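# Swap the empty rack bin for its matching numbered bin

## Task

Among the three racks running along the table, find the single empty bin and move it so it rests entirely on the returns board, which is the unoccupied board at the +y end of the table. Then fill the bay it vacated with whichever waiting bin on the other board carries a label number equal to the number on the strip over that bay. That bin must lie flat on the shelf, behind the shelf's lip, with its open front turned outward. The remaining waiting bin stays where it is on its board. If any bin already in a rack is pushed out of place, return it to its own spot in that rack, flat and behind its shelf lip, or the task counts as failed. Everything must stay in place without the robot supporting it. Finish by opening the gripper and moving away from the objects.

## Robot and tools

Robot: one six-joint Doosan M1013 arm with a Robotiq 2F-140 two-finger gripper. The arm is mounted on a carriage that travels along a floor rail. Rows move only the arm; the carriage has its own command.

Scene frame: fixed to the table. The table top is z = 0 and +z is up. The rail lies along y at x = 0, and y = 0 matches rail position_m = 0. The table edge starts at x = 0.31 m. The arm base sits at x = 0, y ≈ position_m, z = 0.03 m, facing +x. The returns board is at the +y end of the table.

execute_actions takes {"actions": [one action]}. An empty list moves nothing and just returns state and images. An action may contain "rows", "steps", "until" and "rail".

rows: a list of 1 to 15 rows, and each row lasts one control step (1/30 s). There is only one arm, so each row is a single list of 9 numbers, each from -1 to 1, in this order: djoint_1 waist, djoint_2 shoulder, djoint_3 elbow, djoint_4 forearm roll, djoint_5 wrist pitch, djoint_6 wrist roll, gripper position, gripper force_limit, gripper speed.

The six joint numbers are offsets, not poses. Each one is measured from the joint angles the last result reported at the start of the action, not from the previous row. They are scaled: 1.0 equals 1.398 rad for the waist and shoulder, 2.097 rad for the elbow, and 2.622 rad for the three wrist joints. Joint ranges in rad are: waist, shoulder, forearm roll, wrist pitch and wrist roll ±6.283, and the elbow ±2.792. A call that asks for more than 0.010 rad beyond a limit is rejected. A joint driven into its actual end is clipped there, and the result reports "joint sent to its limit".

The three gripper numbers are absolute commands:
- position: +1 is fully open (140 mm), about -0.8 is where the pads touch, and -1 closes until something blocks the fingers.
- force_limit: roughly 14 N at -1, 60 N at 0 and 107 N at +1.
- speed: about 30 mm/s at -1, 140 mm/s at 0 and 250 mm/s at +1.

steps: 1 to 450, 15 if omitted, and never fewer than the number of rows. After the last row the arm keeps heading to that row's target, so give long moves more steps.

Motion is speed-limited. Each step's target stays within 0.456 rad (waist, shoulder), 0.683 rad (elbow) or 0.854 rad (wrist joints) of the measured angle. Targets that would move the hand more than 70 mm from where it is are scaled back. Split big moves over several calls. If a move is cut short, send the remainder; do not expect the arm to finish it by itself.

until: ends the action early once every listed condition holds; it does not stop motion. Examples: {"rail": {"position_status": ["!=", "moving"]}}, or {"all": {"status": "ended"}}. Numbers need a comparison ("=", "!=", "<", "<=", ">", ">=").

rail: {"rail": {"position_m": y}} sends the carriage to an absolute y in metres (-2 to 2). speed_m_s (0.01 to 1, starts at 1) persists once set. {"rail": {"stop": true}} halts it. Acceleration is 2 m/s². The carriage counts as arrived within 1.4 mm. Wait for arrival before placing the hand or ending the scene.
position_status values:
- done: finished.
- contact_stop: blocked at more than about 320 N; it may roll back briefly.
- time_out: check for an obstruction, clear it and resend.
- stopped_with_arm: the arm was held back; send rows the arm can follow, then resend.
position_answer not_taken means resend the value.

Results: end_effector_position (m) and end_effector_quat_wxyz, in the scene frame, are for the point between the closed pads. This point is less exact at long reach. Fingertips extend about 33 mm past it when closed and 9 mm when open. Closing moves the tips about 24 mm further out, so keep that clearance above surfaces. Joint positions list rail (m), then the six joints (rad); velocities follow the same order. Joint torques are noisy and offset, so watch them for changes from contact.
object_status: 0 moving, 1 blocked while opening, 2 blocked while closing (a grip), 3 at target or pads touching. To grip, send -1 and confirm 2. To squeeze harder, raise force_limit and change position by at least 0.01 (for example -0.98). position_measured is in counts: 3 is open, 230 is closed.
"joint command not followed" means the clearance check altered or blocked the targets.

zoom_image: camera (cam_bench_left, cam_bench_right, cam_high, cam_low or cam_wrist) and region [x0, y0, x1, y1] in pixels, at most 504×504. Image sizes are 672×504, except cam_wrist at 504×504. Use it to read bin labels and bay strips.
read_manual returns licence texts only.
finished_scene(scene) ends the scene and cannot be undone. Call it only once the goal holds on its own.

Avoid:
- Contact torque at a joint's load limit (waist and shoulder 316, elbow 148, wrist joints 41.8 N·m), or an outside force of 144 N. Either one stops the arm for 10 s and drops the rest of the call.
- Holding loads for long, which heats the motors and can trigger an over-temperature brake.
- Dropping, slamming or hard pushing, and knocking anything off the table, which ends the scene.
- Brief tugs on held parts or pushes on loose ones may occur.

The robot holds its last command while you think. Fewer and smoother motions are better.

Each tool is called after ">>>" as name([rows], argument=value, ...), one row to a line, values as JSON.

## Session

>>> execute_actions(actions=[])

Scene clock: 0.00 s.
end_effector_position=(+0.5784, -0.8887, +0.2931) position_measured=3 object_status=3 end_effector_quat_wxyz=(-0.158, +0.960, -0.202, +0.115) end_effector_velocity=(+0.000, +0.000, +0.000) end_effector_angular_velocity=(+0.000, +0.000, +0.000)
Joint positions: [-1.528  0.806  0.332  1.545 -0.036  0.873  2.809]
Joint velocities: [0. 0. 0. 0. 0. 0. 0.]
Joint torques (N m, as the joint torque sensors report them, + toward a larger angle): no reading
rail: position_m=-1.528 position_m_goal=-1.528 speed_m_s=1.00 position_status=done position_answer=taken refusals=0

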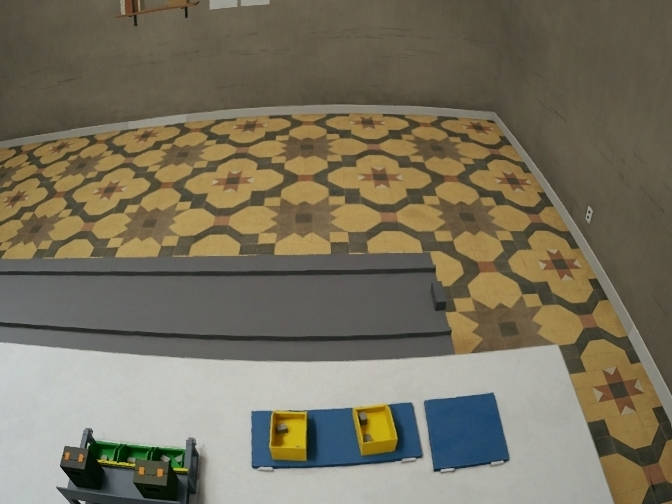

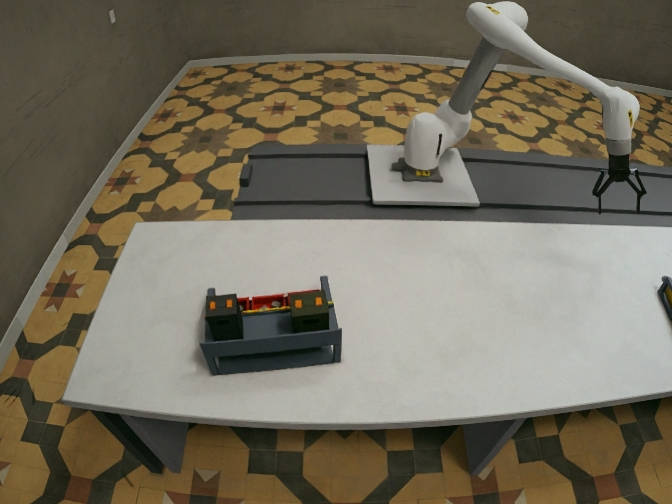

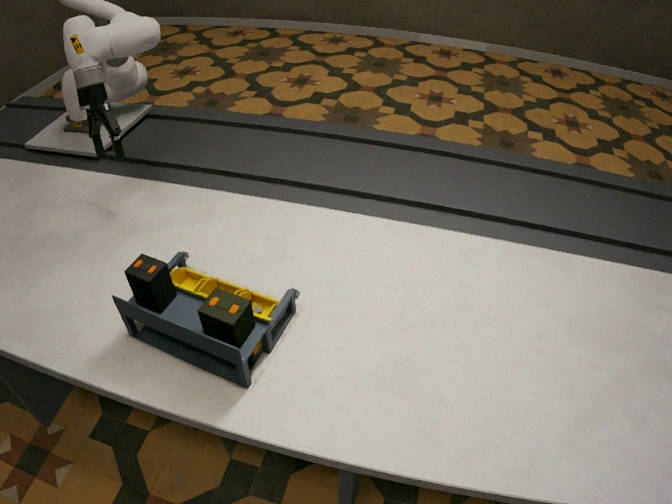

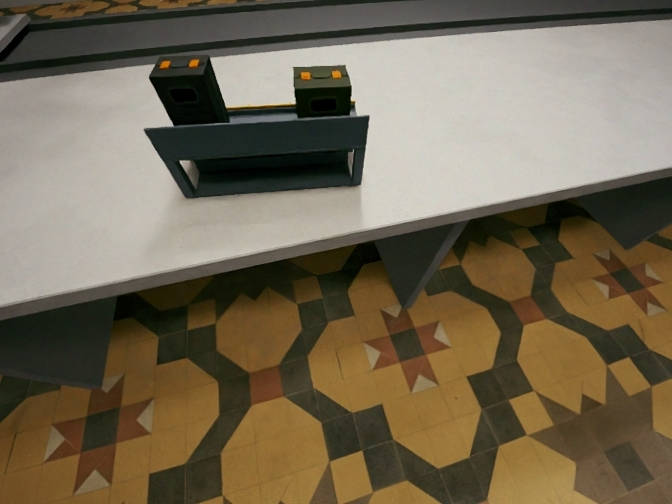

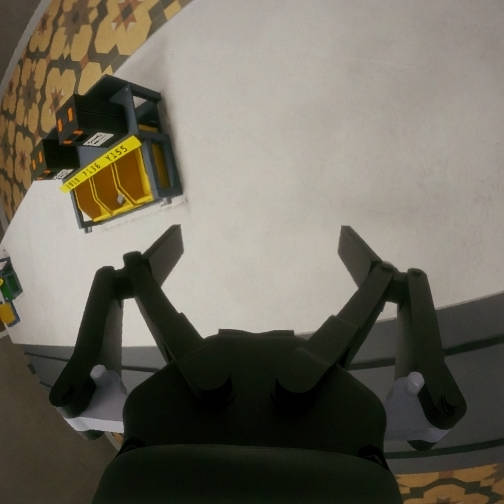

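>>> execute_actions([
  {"rows":[[-0.5765,-0.65,0.417,0.0137,-0.25,-0.472,1,0,0]],"steps":90},
])

>>> execute_actions([
  {"rail":{"position_m":-0.6},"steps":90,"until":{"all":{"status":"ended"}}},
])

Scene clock: 4.13 s.
end_effector_position=(+0.4938, -1.4937, +0.3958) position_measured=3 object_status=3 end_effector_quat_wxyz=(-0.000, +0.857, -0.000, +0.515) end_effector_velocity=(+0.000, -0.000, +0.000) end_effector_angular_velocity=(-0.000, -0.000, -0.000)
Joint positions: [-1.528  0.    -0.577  2.42   0.     0.217  1.572]
Joint velocities: [ 0. -0. -0. -0. -0. -0. -0.]
Joint torques (N m, as the joint torque sensors report them, + toward a larger angle): [  1.15  13.72 -41.18   4.48  -2.23   0.14]
rail: position_m=-1.528 position_m_goal=-1.528 speed_m_s=1.00 position_status=done position_answer=taken refusals=0

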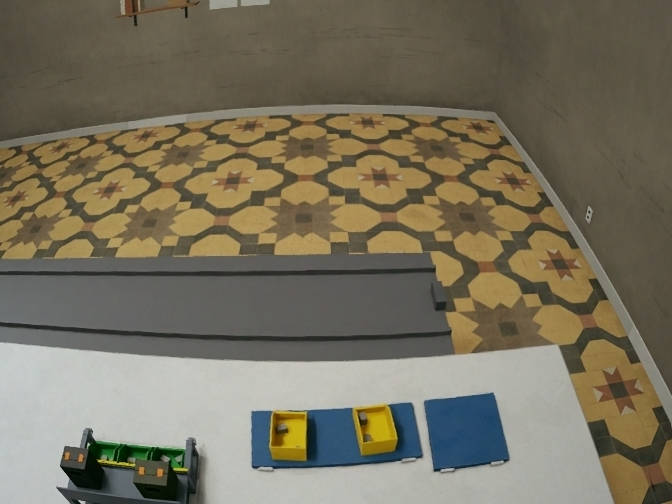

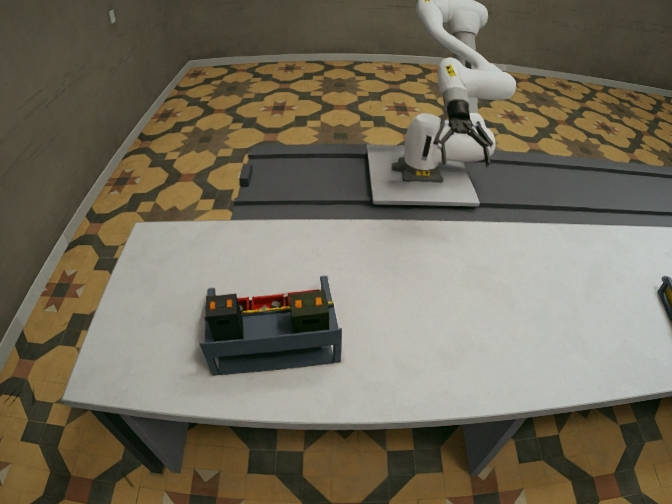

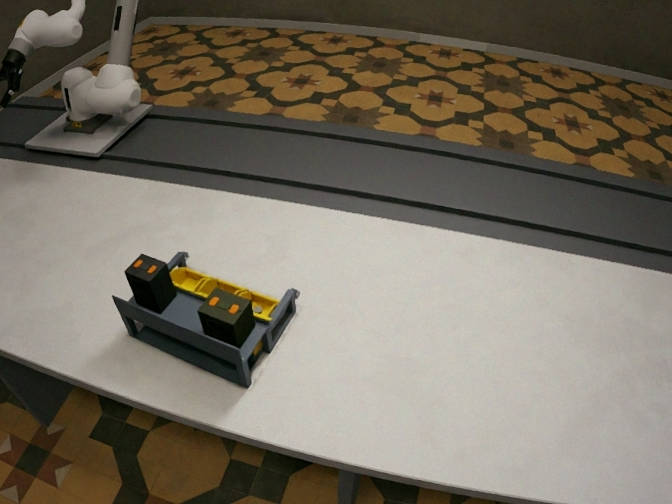

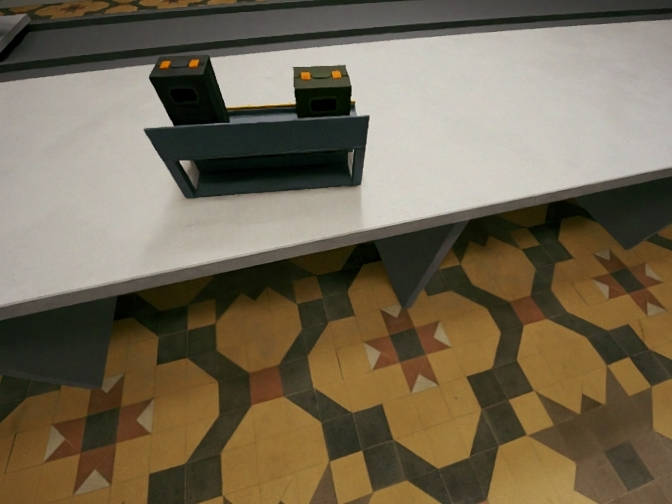

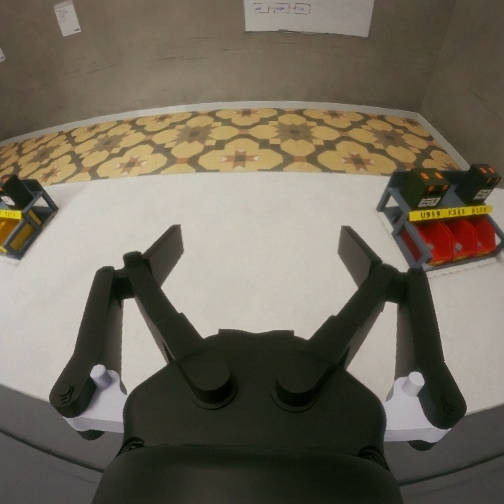

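Scene clock: 5.57 s.
end_effector_position=(+0.4938, -0.5644, +0.3958) position_measured=3 object_status=3 end_effector_quat_wxyz=(-0.000, +0.857, -0.000, +0.515) end_effector_velocity=(-0.000, +0.013, -0.000) end_effector_angular_velocity=(-0.000, +0.000, +0.000)
Joint positions: [-0.599  0.    -0.577  2.42   0.     0.217  1.572]
Joint velocities: [ 0.013  0.     0.     0.    -0.     0.     0.   ]
Joint torques (N m, as the joint torque sensors report them, + toward a larger angle): [  3.84  13.65 -40.73   4.21  -2.33   0.17]
rail: position_m=-0.599 position_m_goal=-0.600 speed_m_s=1.00 position_status=done position_answer=taken refusals=0

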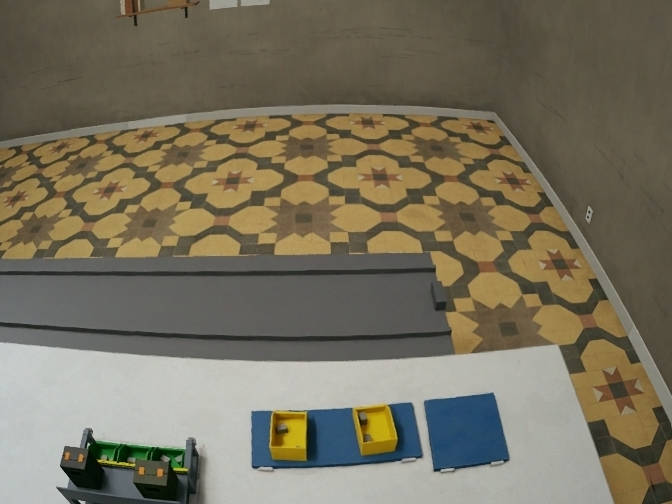

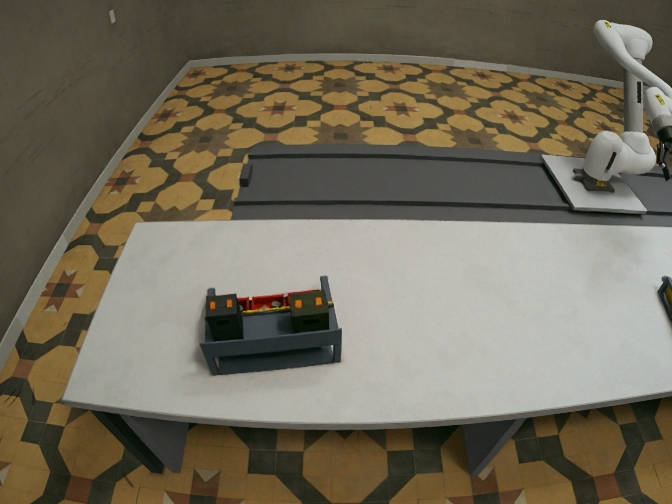

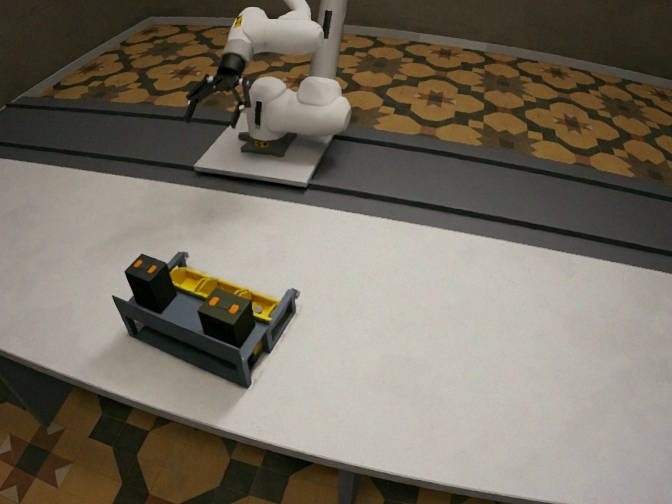

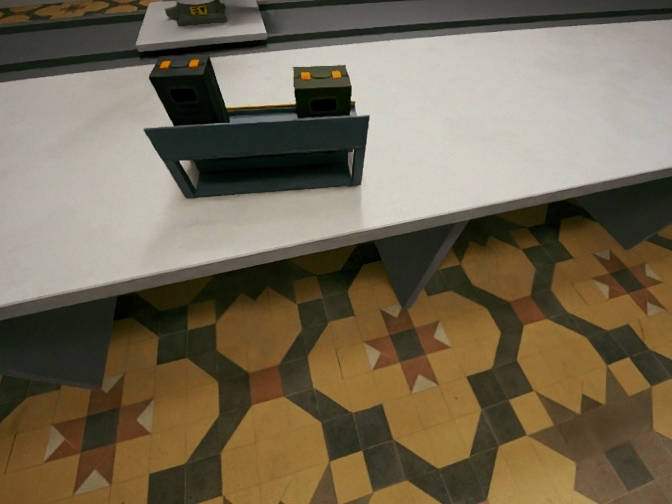

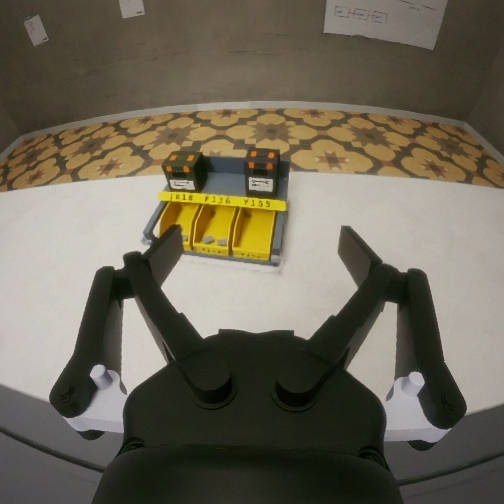

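>>> execute_actions([
  {"rail":{"position_m":-0.43},"rows":[[-0.143,0.3,-0.18,0,0.377,0,1,0,0],[-0.143,0.597,-0.3536,0,0.377,0,1,0,0]],"steps":75},
])

>>> zoom_image(camera="cam_wrist", region=[100,60,400,300])

Scene clock: 10.03 s.
end_effector_position=(+0.6736, -0.5310, +0.2500) position_measured=3 object_status=3 end_effector_quat_wxyz=(-0.000, +0.995, -0.100, +0.000) end_effector_velocity=(-0.000, -0.000, -0.000) end_effector_angular_velocity=(-0.000, +0.000, -0.000)
Joint positions: [-0.43  -0.2    0.258  1.678  0.     1.206  1.572]
Joint velocities: [ 0. -0.  0.  0. -0.  0.  0.]
Joint torques (N m, as the joint torque sensors report them, + toward a larger angle): [  1.07 -63.72 -37.87   4.16   0.03   0.15]
rail: position_m=-0.430 position_m_goal=-0.430 speed_m_s=1.00 position_status=done position_answer=taken refusals=0

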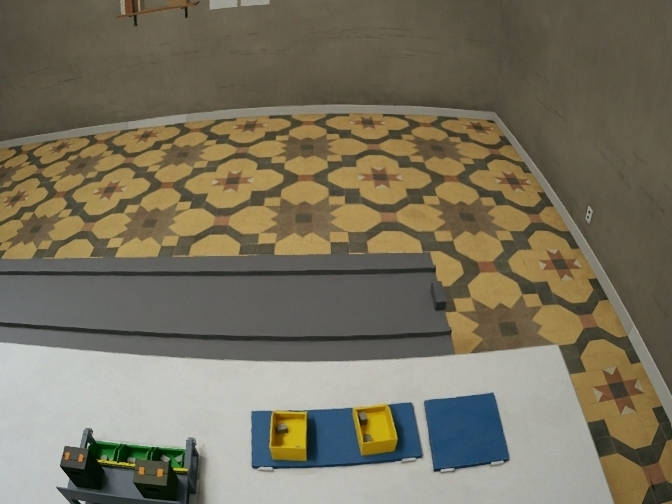

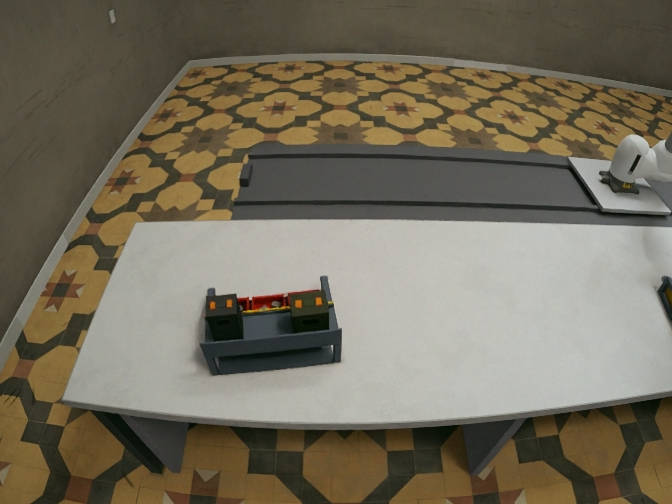

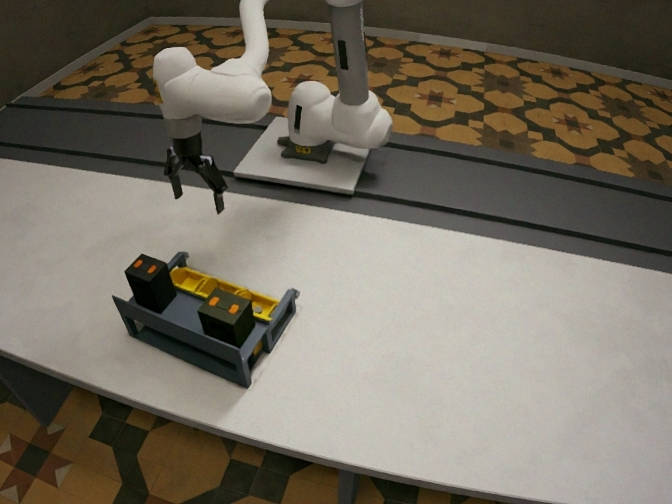

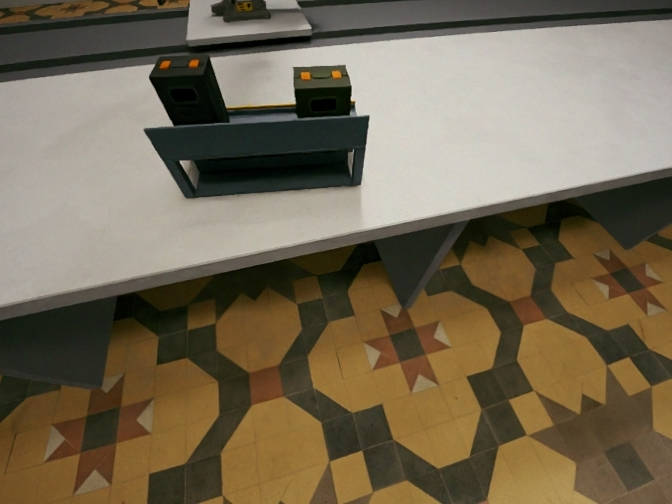

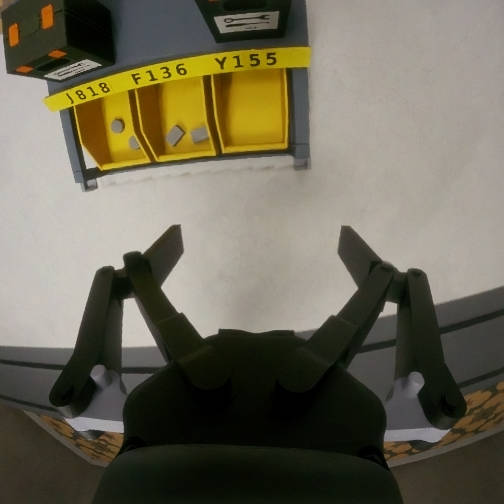

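Region (100, 60, 400, 300) of cam_wrist's 504x504 image, scaled by 1.680, with more detail than that image has; it fills the top 403 rows of this view, and the rest is white.

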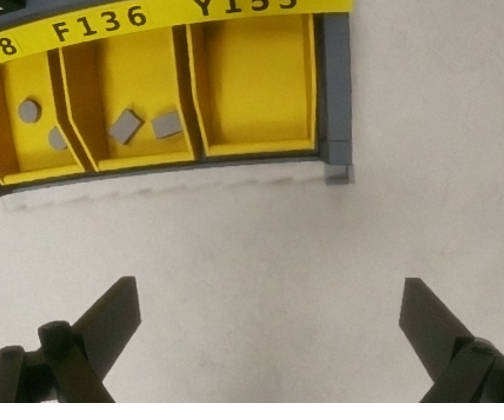

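>>> execute_actions([
  {"rail":{"position_m":-0.468},"rows":[[0.043,0,0,0,0,0,1,0,0]],"steps":30},
])

>>> zoom_image(camera="cam_wrist", region=[158,30,358,230])

Scene clock: 12.93 s.
end_effector_position=(+0.6784, -0.5287, +0.2500) position_measured=3 object_status=3 end_effector_quat_wxyz=(+0.000, +0.998, -0.070, +0.000) end_effector_velocity=(+0.000, +0.000, +0.000) end_effector_angular_velocity=(-0.000, -0.000, +0.000)
Joint positions: [-0.468 -0.14   0.258  1.678  0.     1.206  1.572]
Joint velocities: [ 0.  0. -0. -0.  0. -0.  0.]
Joint torques (N m, as the joint torque sensors report them, + toward a larger angle): [  0.95 -64.16 -38.11   4.25   0.12   0.07]
rail: position_m=-0.468 position_m_goal=-0.468 speed_m_s=1.00 position_status=done position_answer=taken refusals=0

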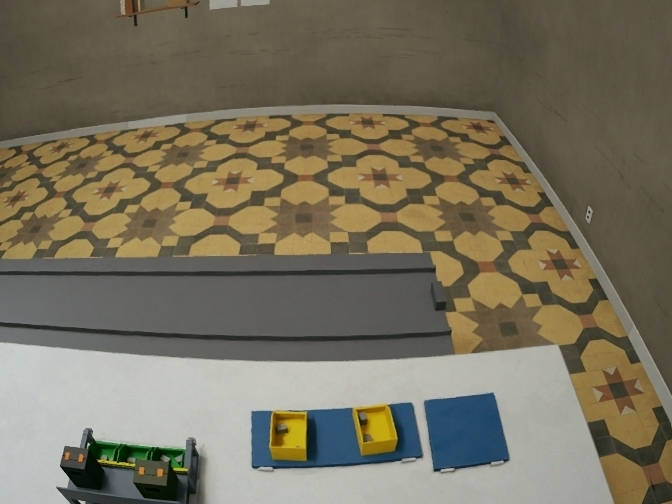

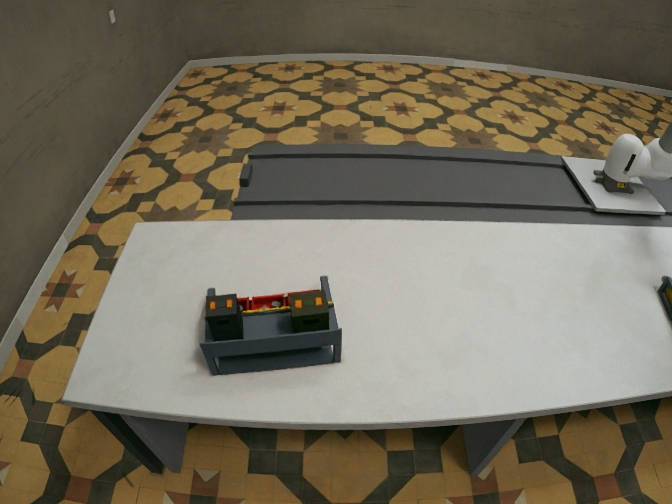

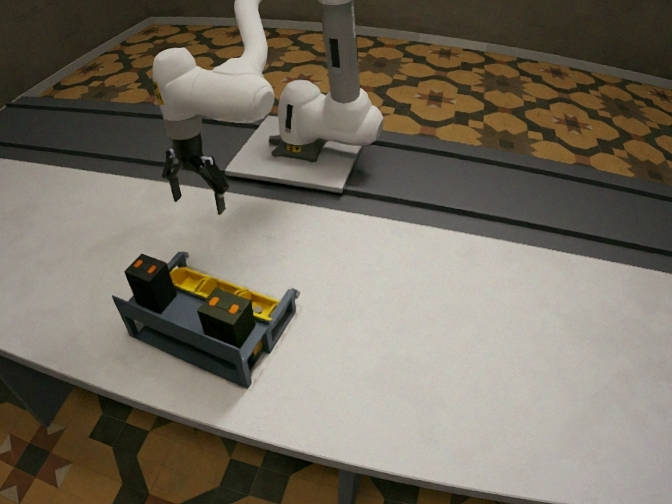

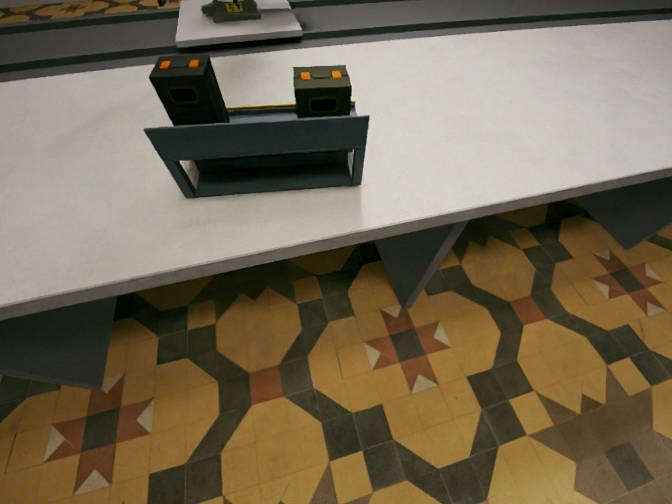

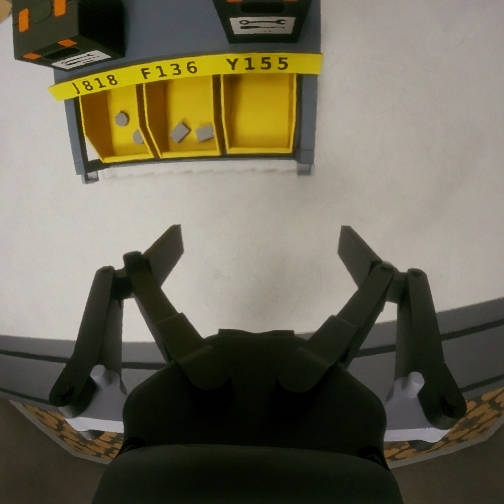

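Region (158, 30, 358, 230) of cam_wrist's 504x504 image, scaled by 2.520, with more detail than that image has.

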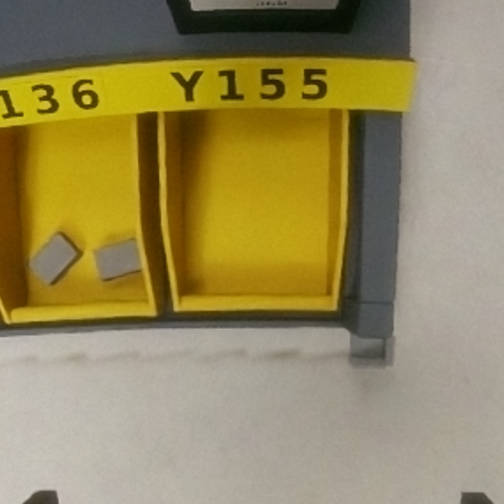

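>>> execute_actions([
  {"rows":[[0,0.1373,-0.027,0,-0.0545,-0.5995,-0.45,1,0]],"steps":50},
])

Scene clock: 15.73 s.
end_effector_position=(+0.7600, -0.5401, +0.1402) position_measured=186 object_status=3 end_effector_quat_wxyz=(+0.003, +0.755, +0.656, +0.003) end_effector_velocity=(-0.000, -0.000, -0.000) end_effector_angular_velocity=(+0.000, +0.000, -0.000)
Joint positions: [-0.468 -0.14   0.45   1.621  0.     1.063  0.001]
Joint velocities: [ 0. -0.  0.  0. -0. -0. -0.]
Joint torques (N m, as the joint torque sensors report them, + toward a larger angle): [  1.89 -80.43 -35.44   3.98  -0.05   0.1 ]
rail: position_m=-0.468 position_m_goal=-0.468 speed_m_s=1.00 position_status=done position_answer=taken refusals=0

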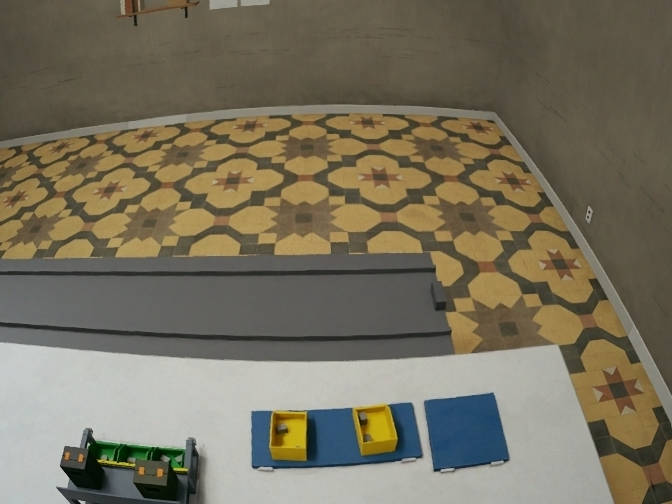

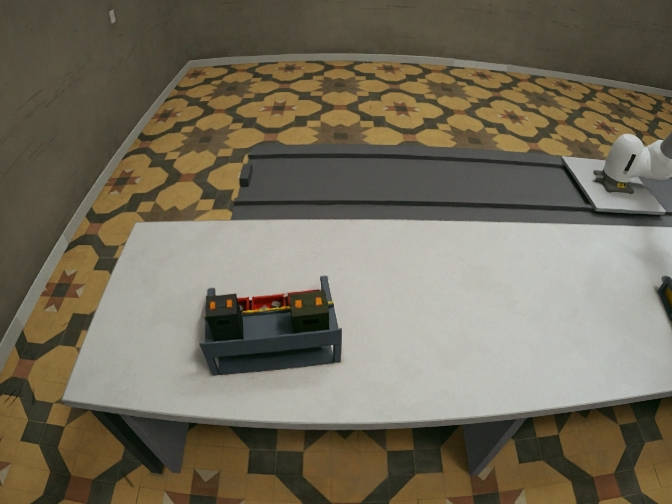

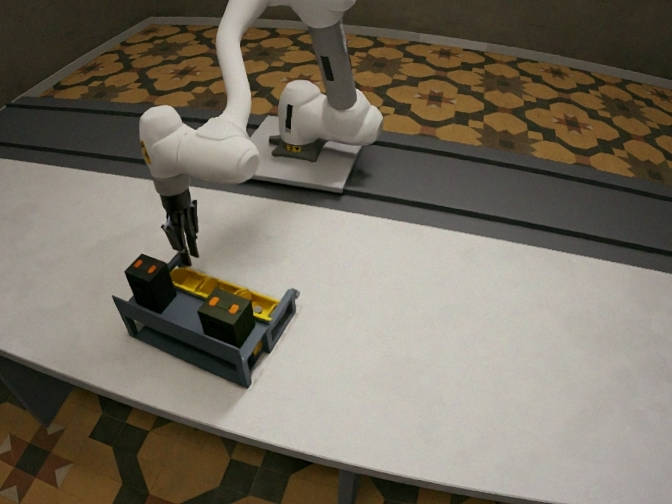

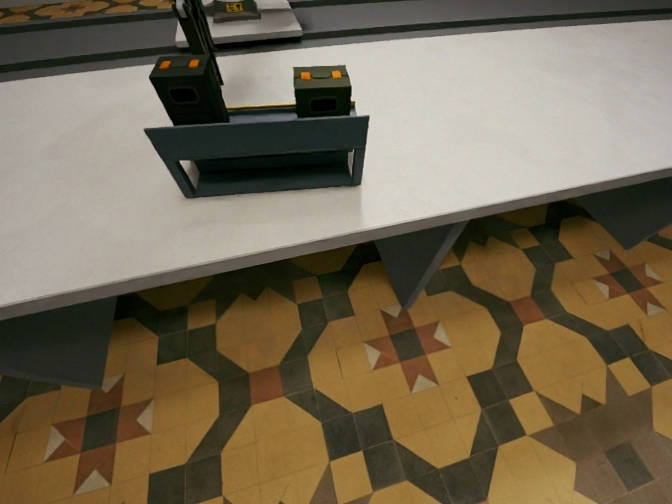

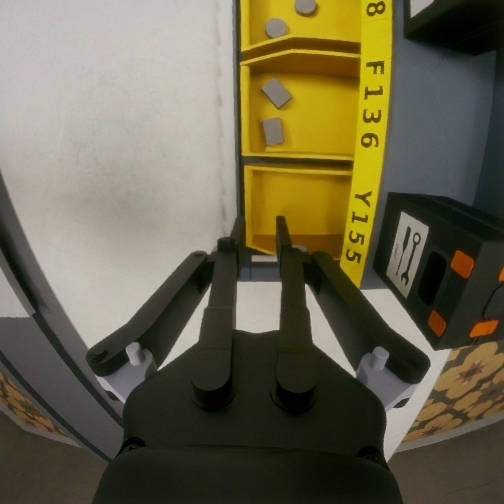

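>>> execute_actions([
  {"rows":[[0,0.012,0.0318,0,-0.0318,0,-0.45,1,0]],"steps":25},
])

>>> zoom_image(camera="cam_wrist", region=[200,130,320,250])

Scene clock: 17.67 s.
end_effector_position=(+0.7453, -0.5380, +0.0956) position_measured=186 object_status=3 end_effector_quat_wxyz=(+0.003, +0.755, +0.656, +0.003) end_effector_velocity=(-0.000, -0.000, -0.000) end_effector_angular_velocity=(+0.000, +0.000, -0.000)
Joint positions: [-0.468 -0.14   0.466  1.688  0.     0.979  0.001]
Joint velocities: [ 0. -0.  0.  0.  0. -0.  0.]
Joint torques (N m, as the joint torque sensors report them, + toward a larger angle): [  0.97 -79.78 -33.34   3.81   0.12   0.09]
rail: position_m=-0.468 position_m_goal=-0.468 speed_m_s=1.00 position_status=done position_answer=taken refusals=0

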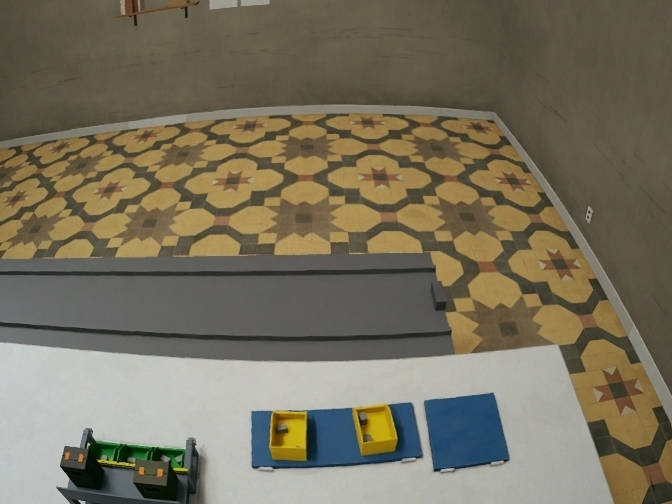

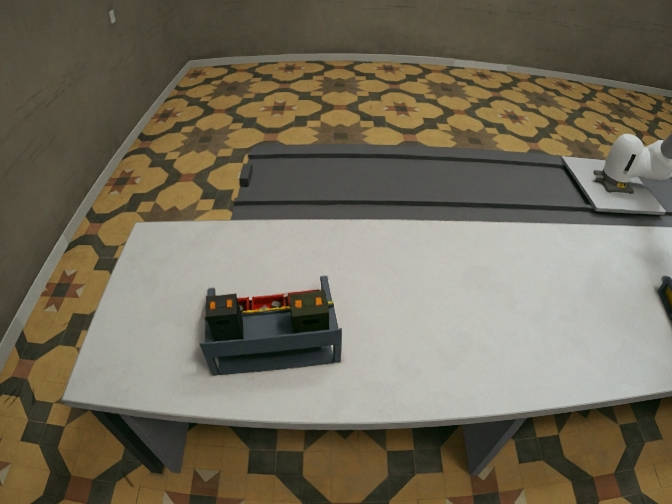

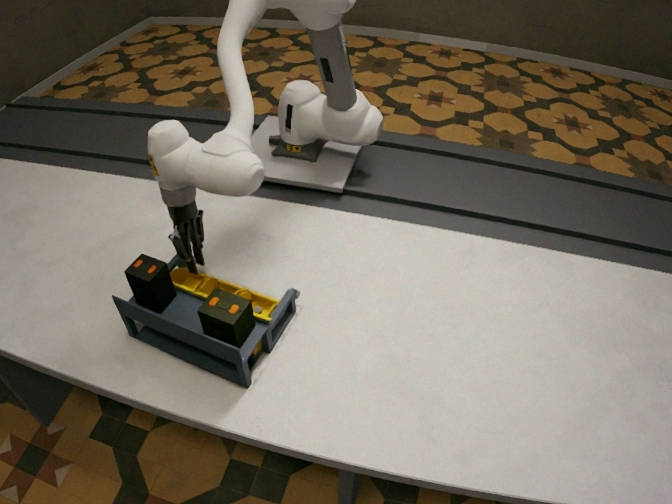

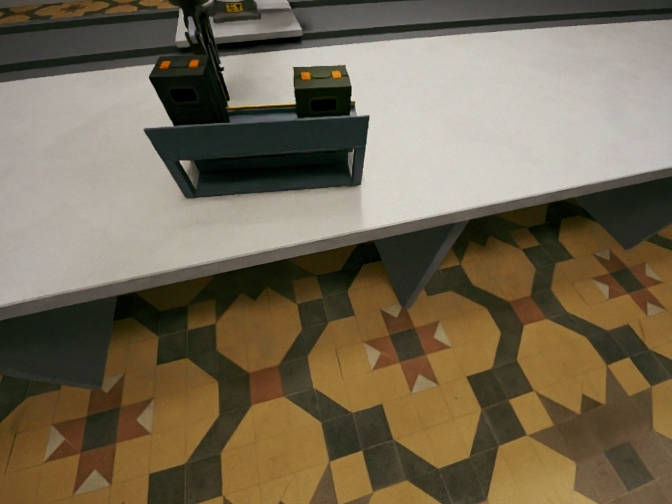

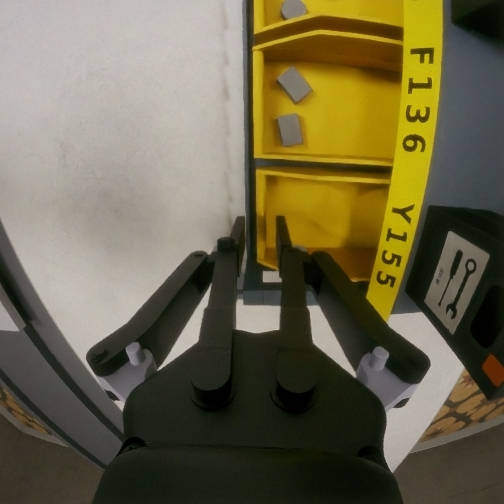

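Region (200, 130, 320, 250) of cam_wrist's 504x504 image, scaled by 4.200, with more detail than that image has.

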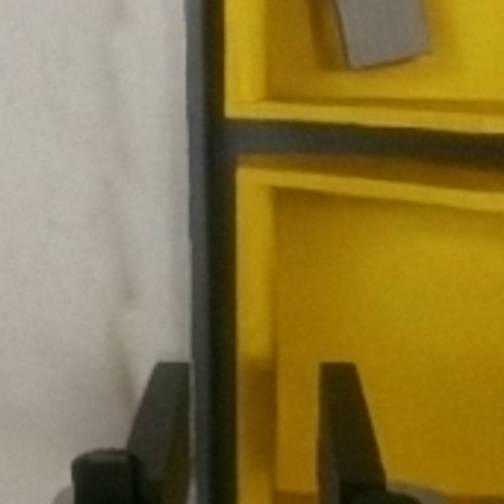

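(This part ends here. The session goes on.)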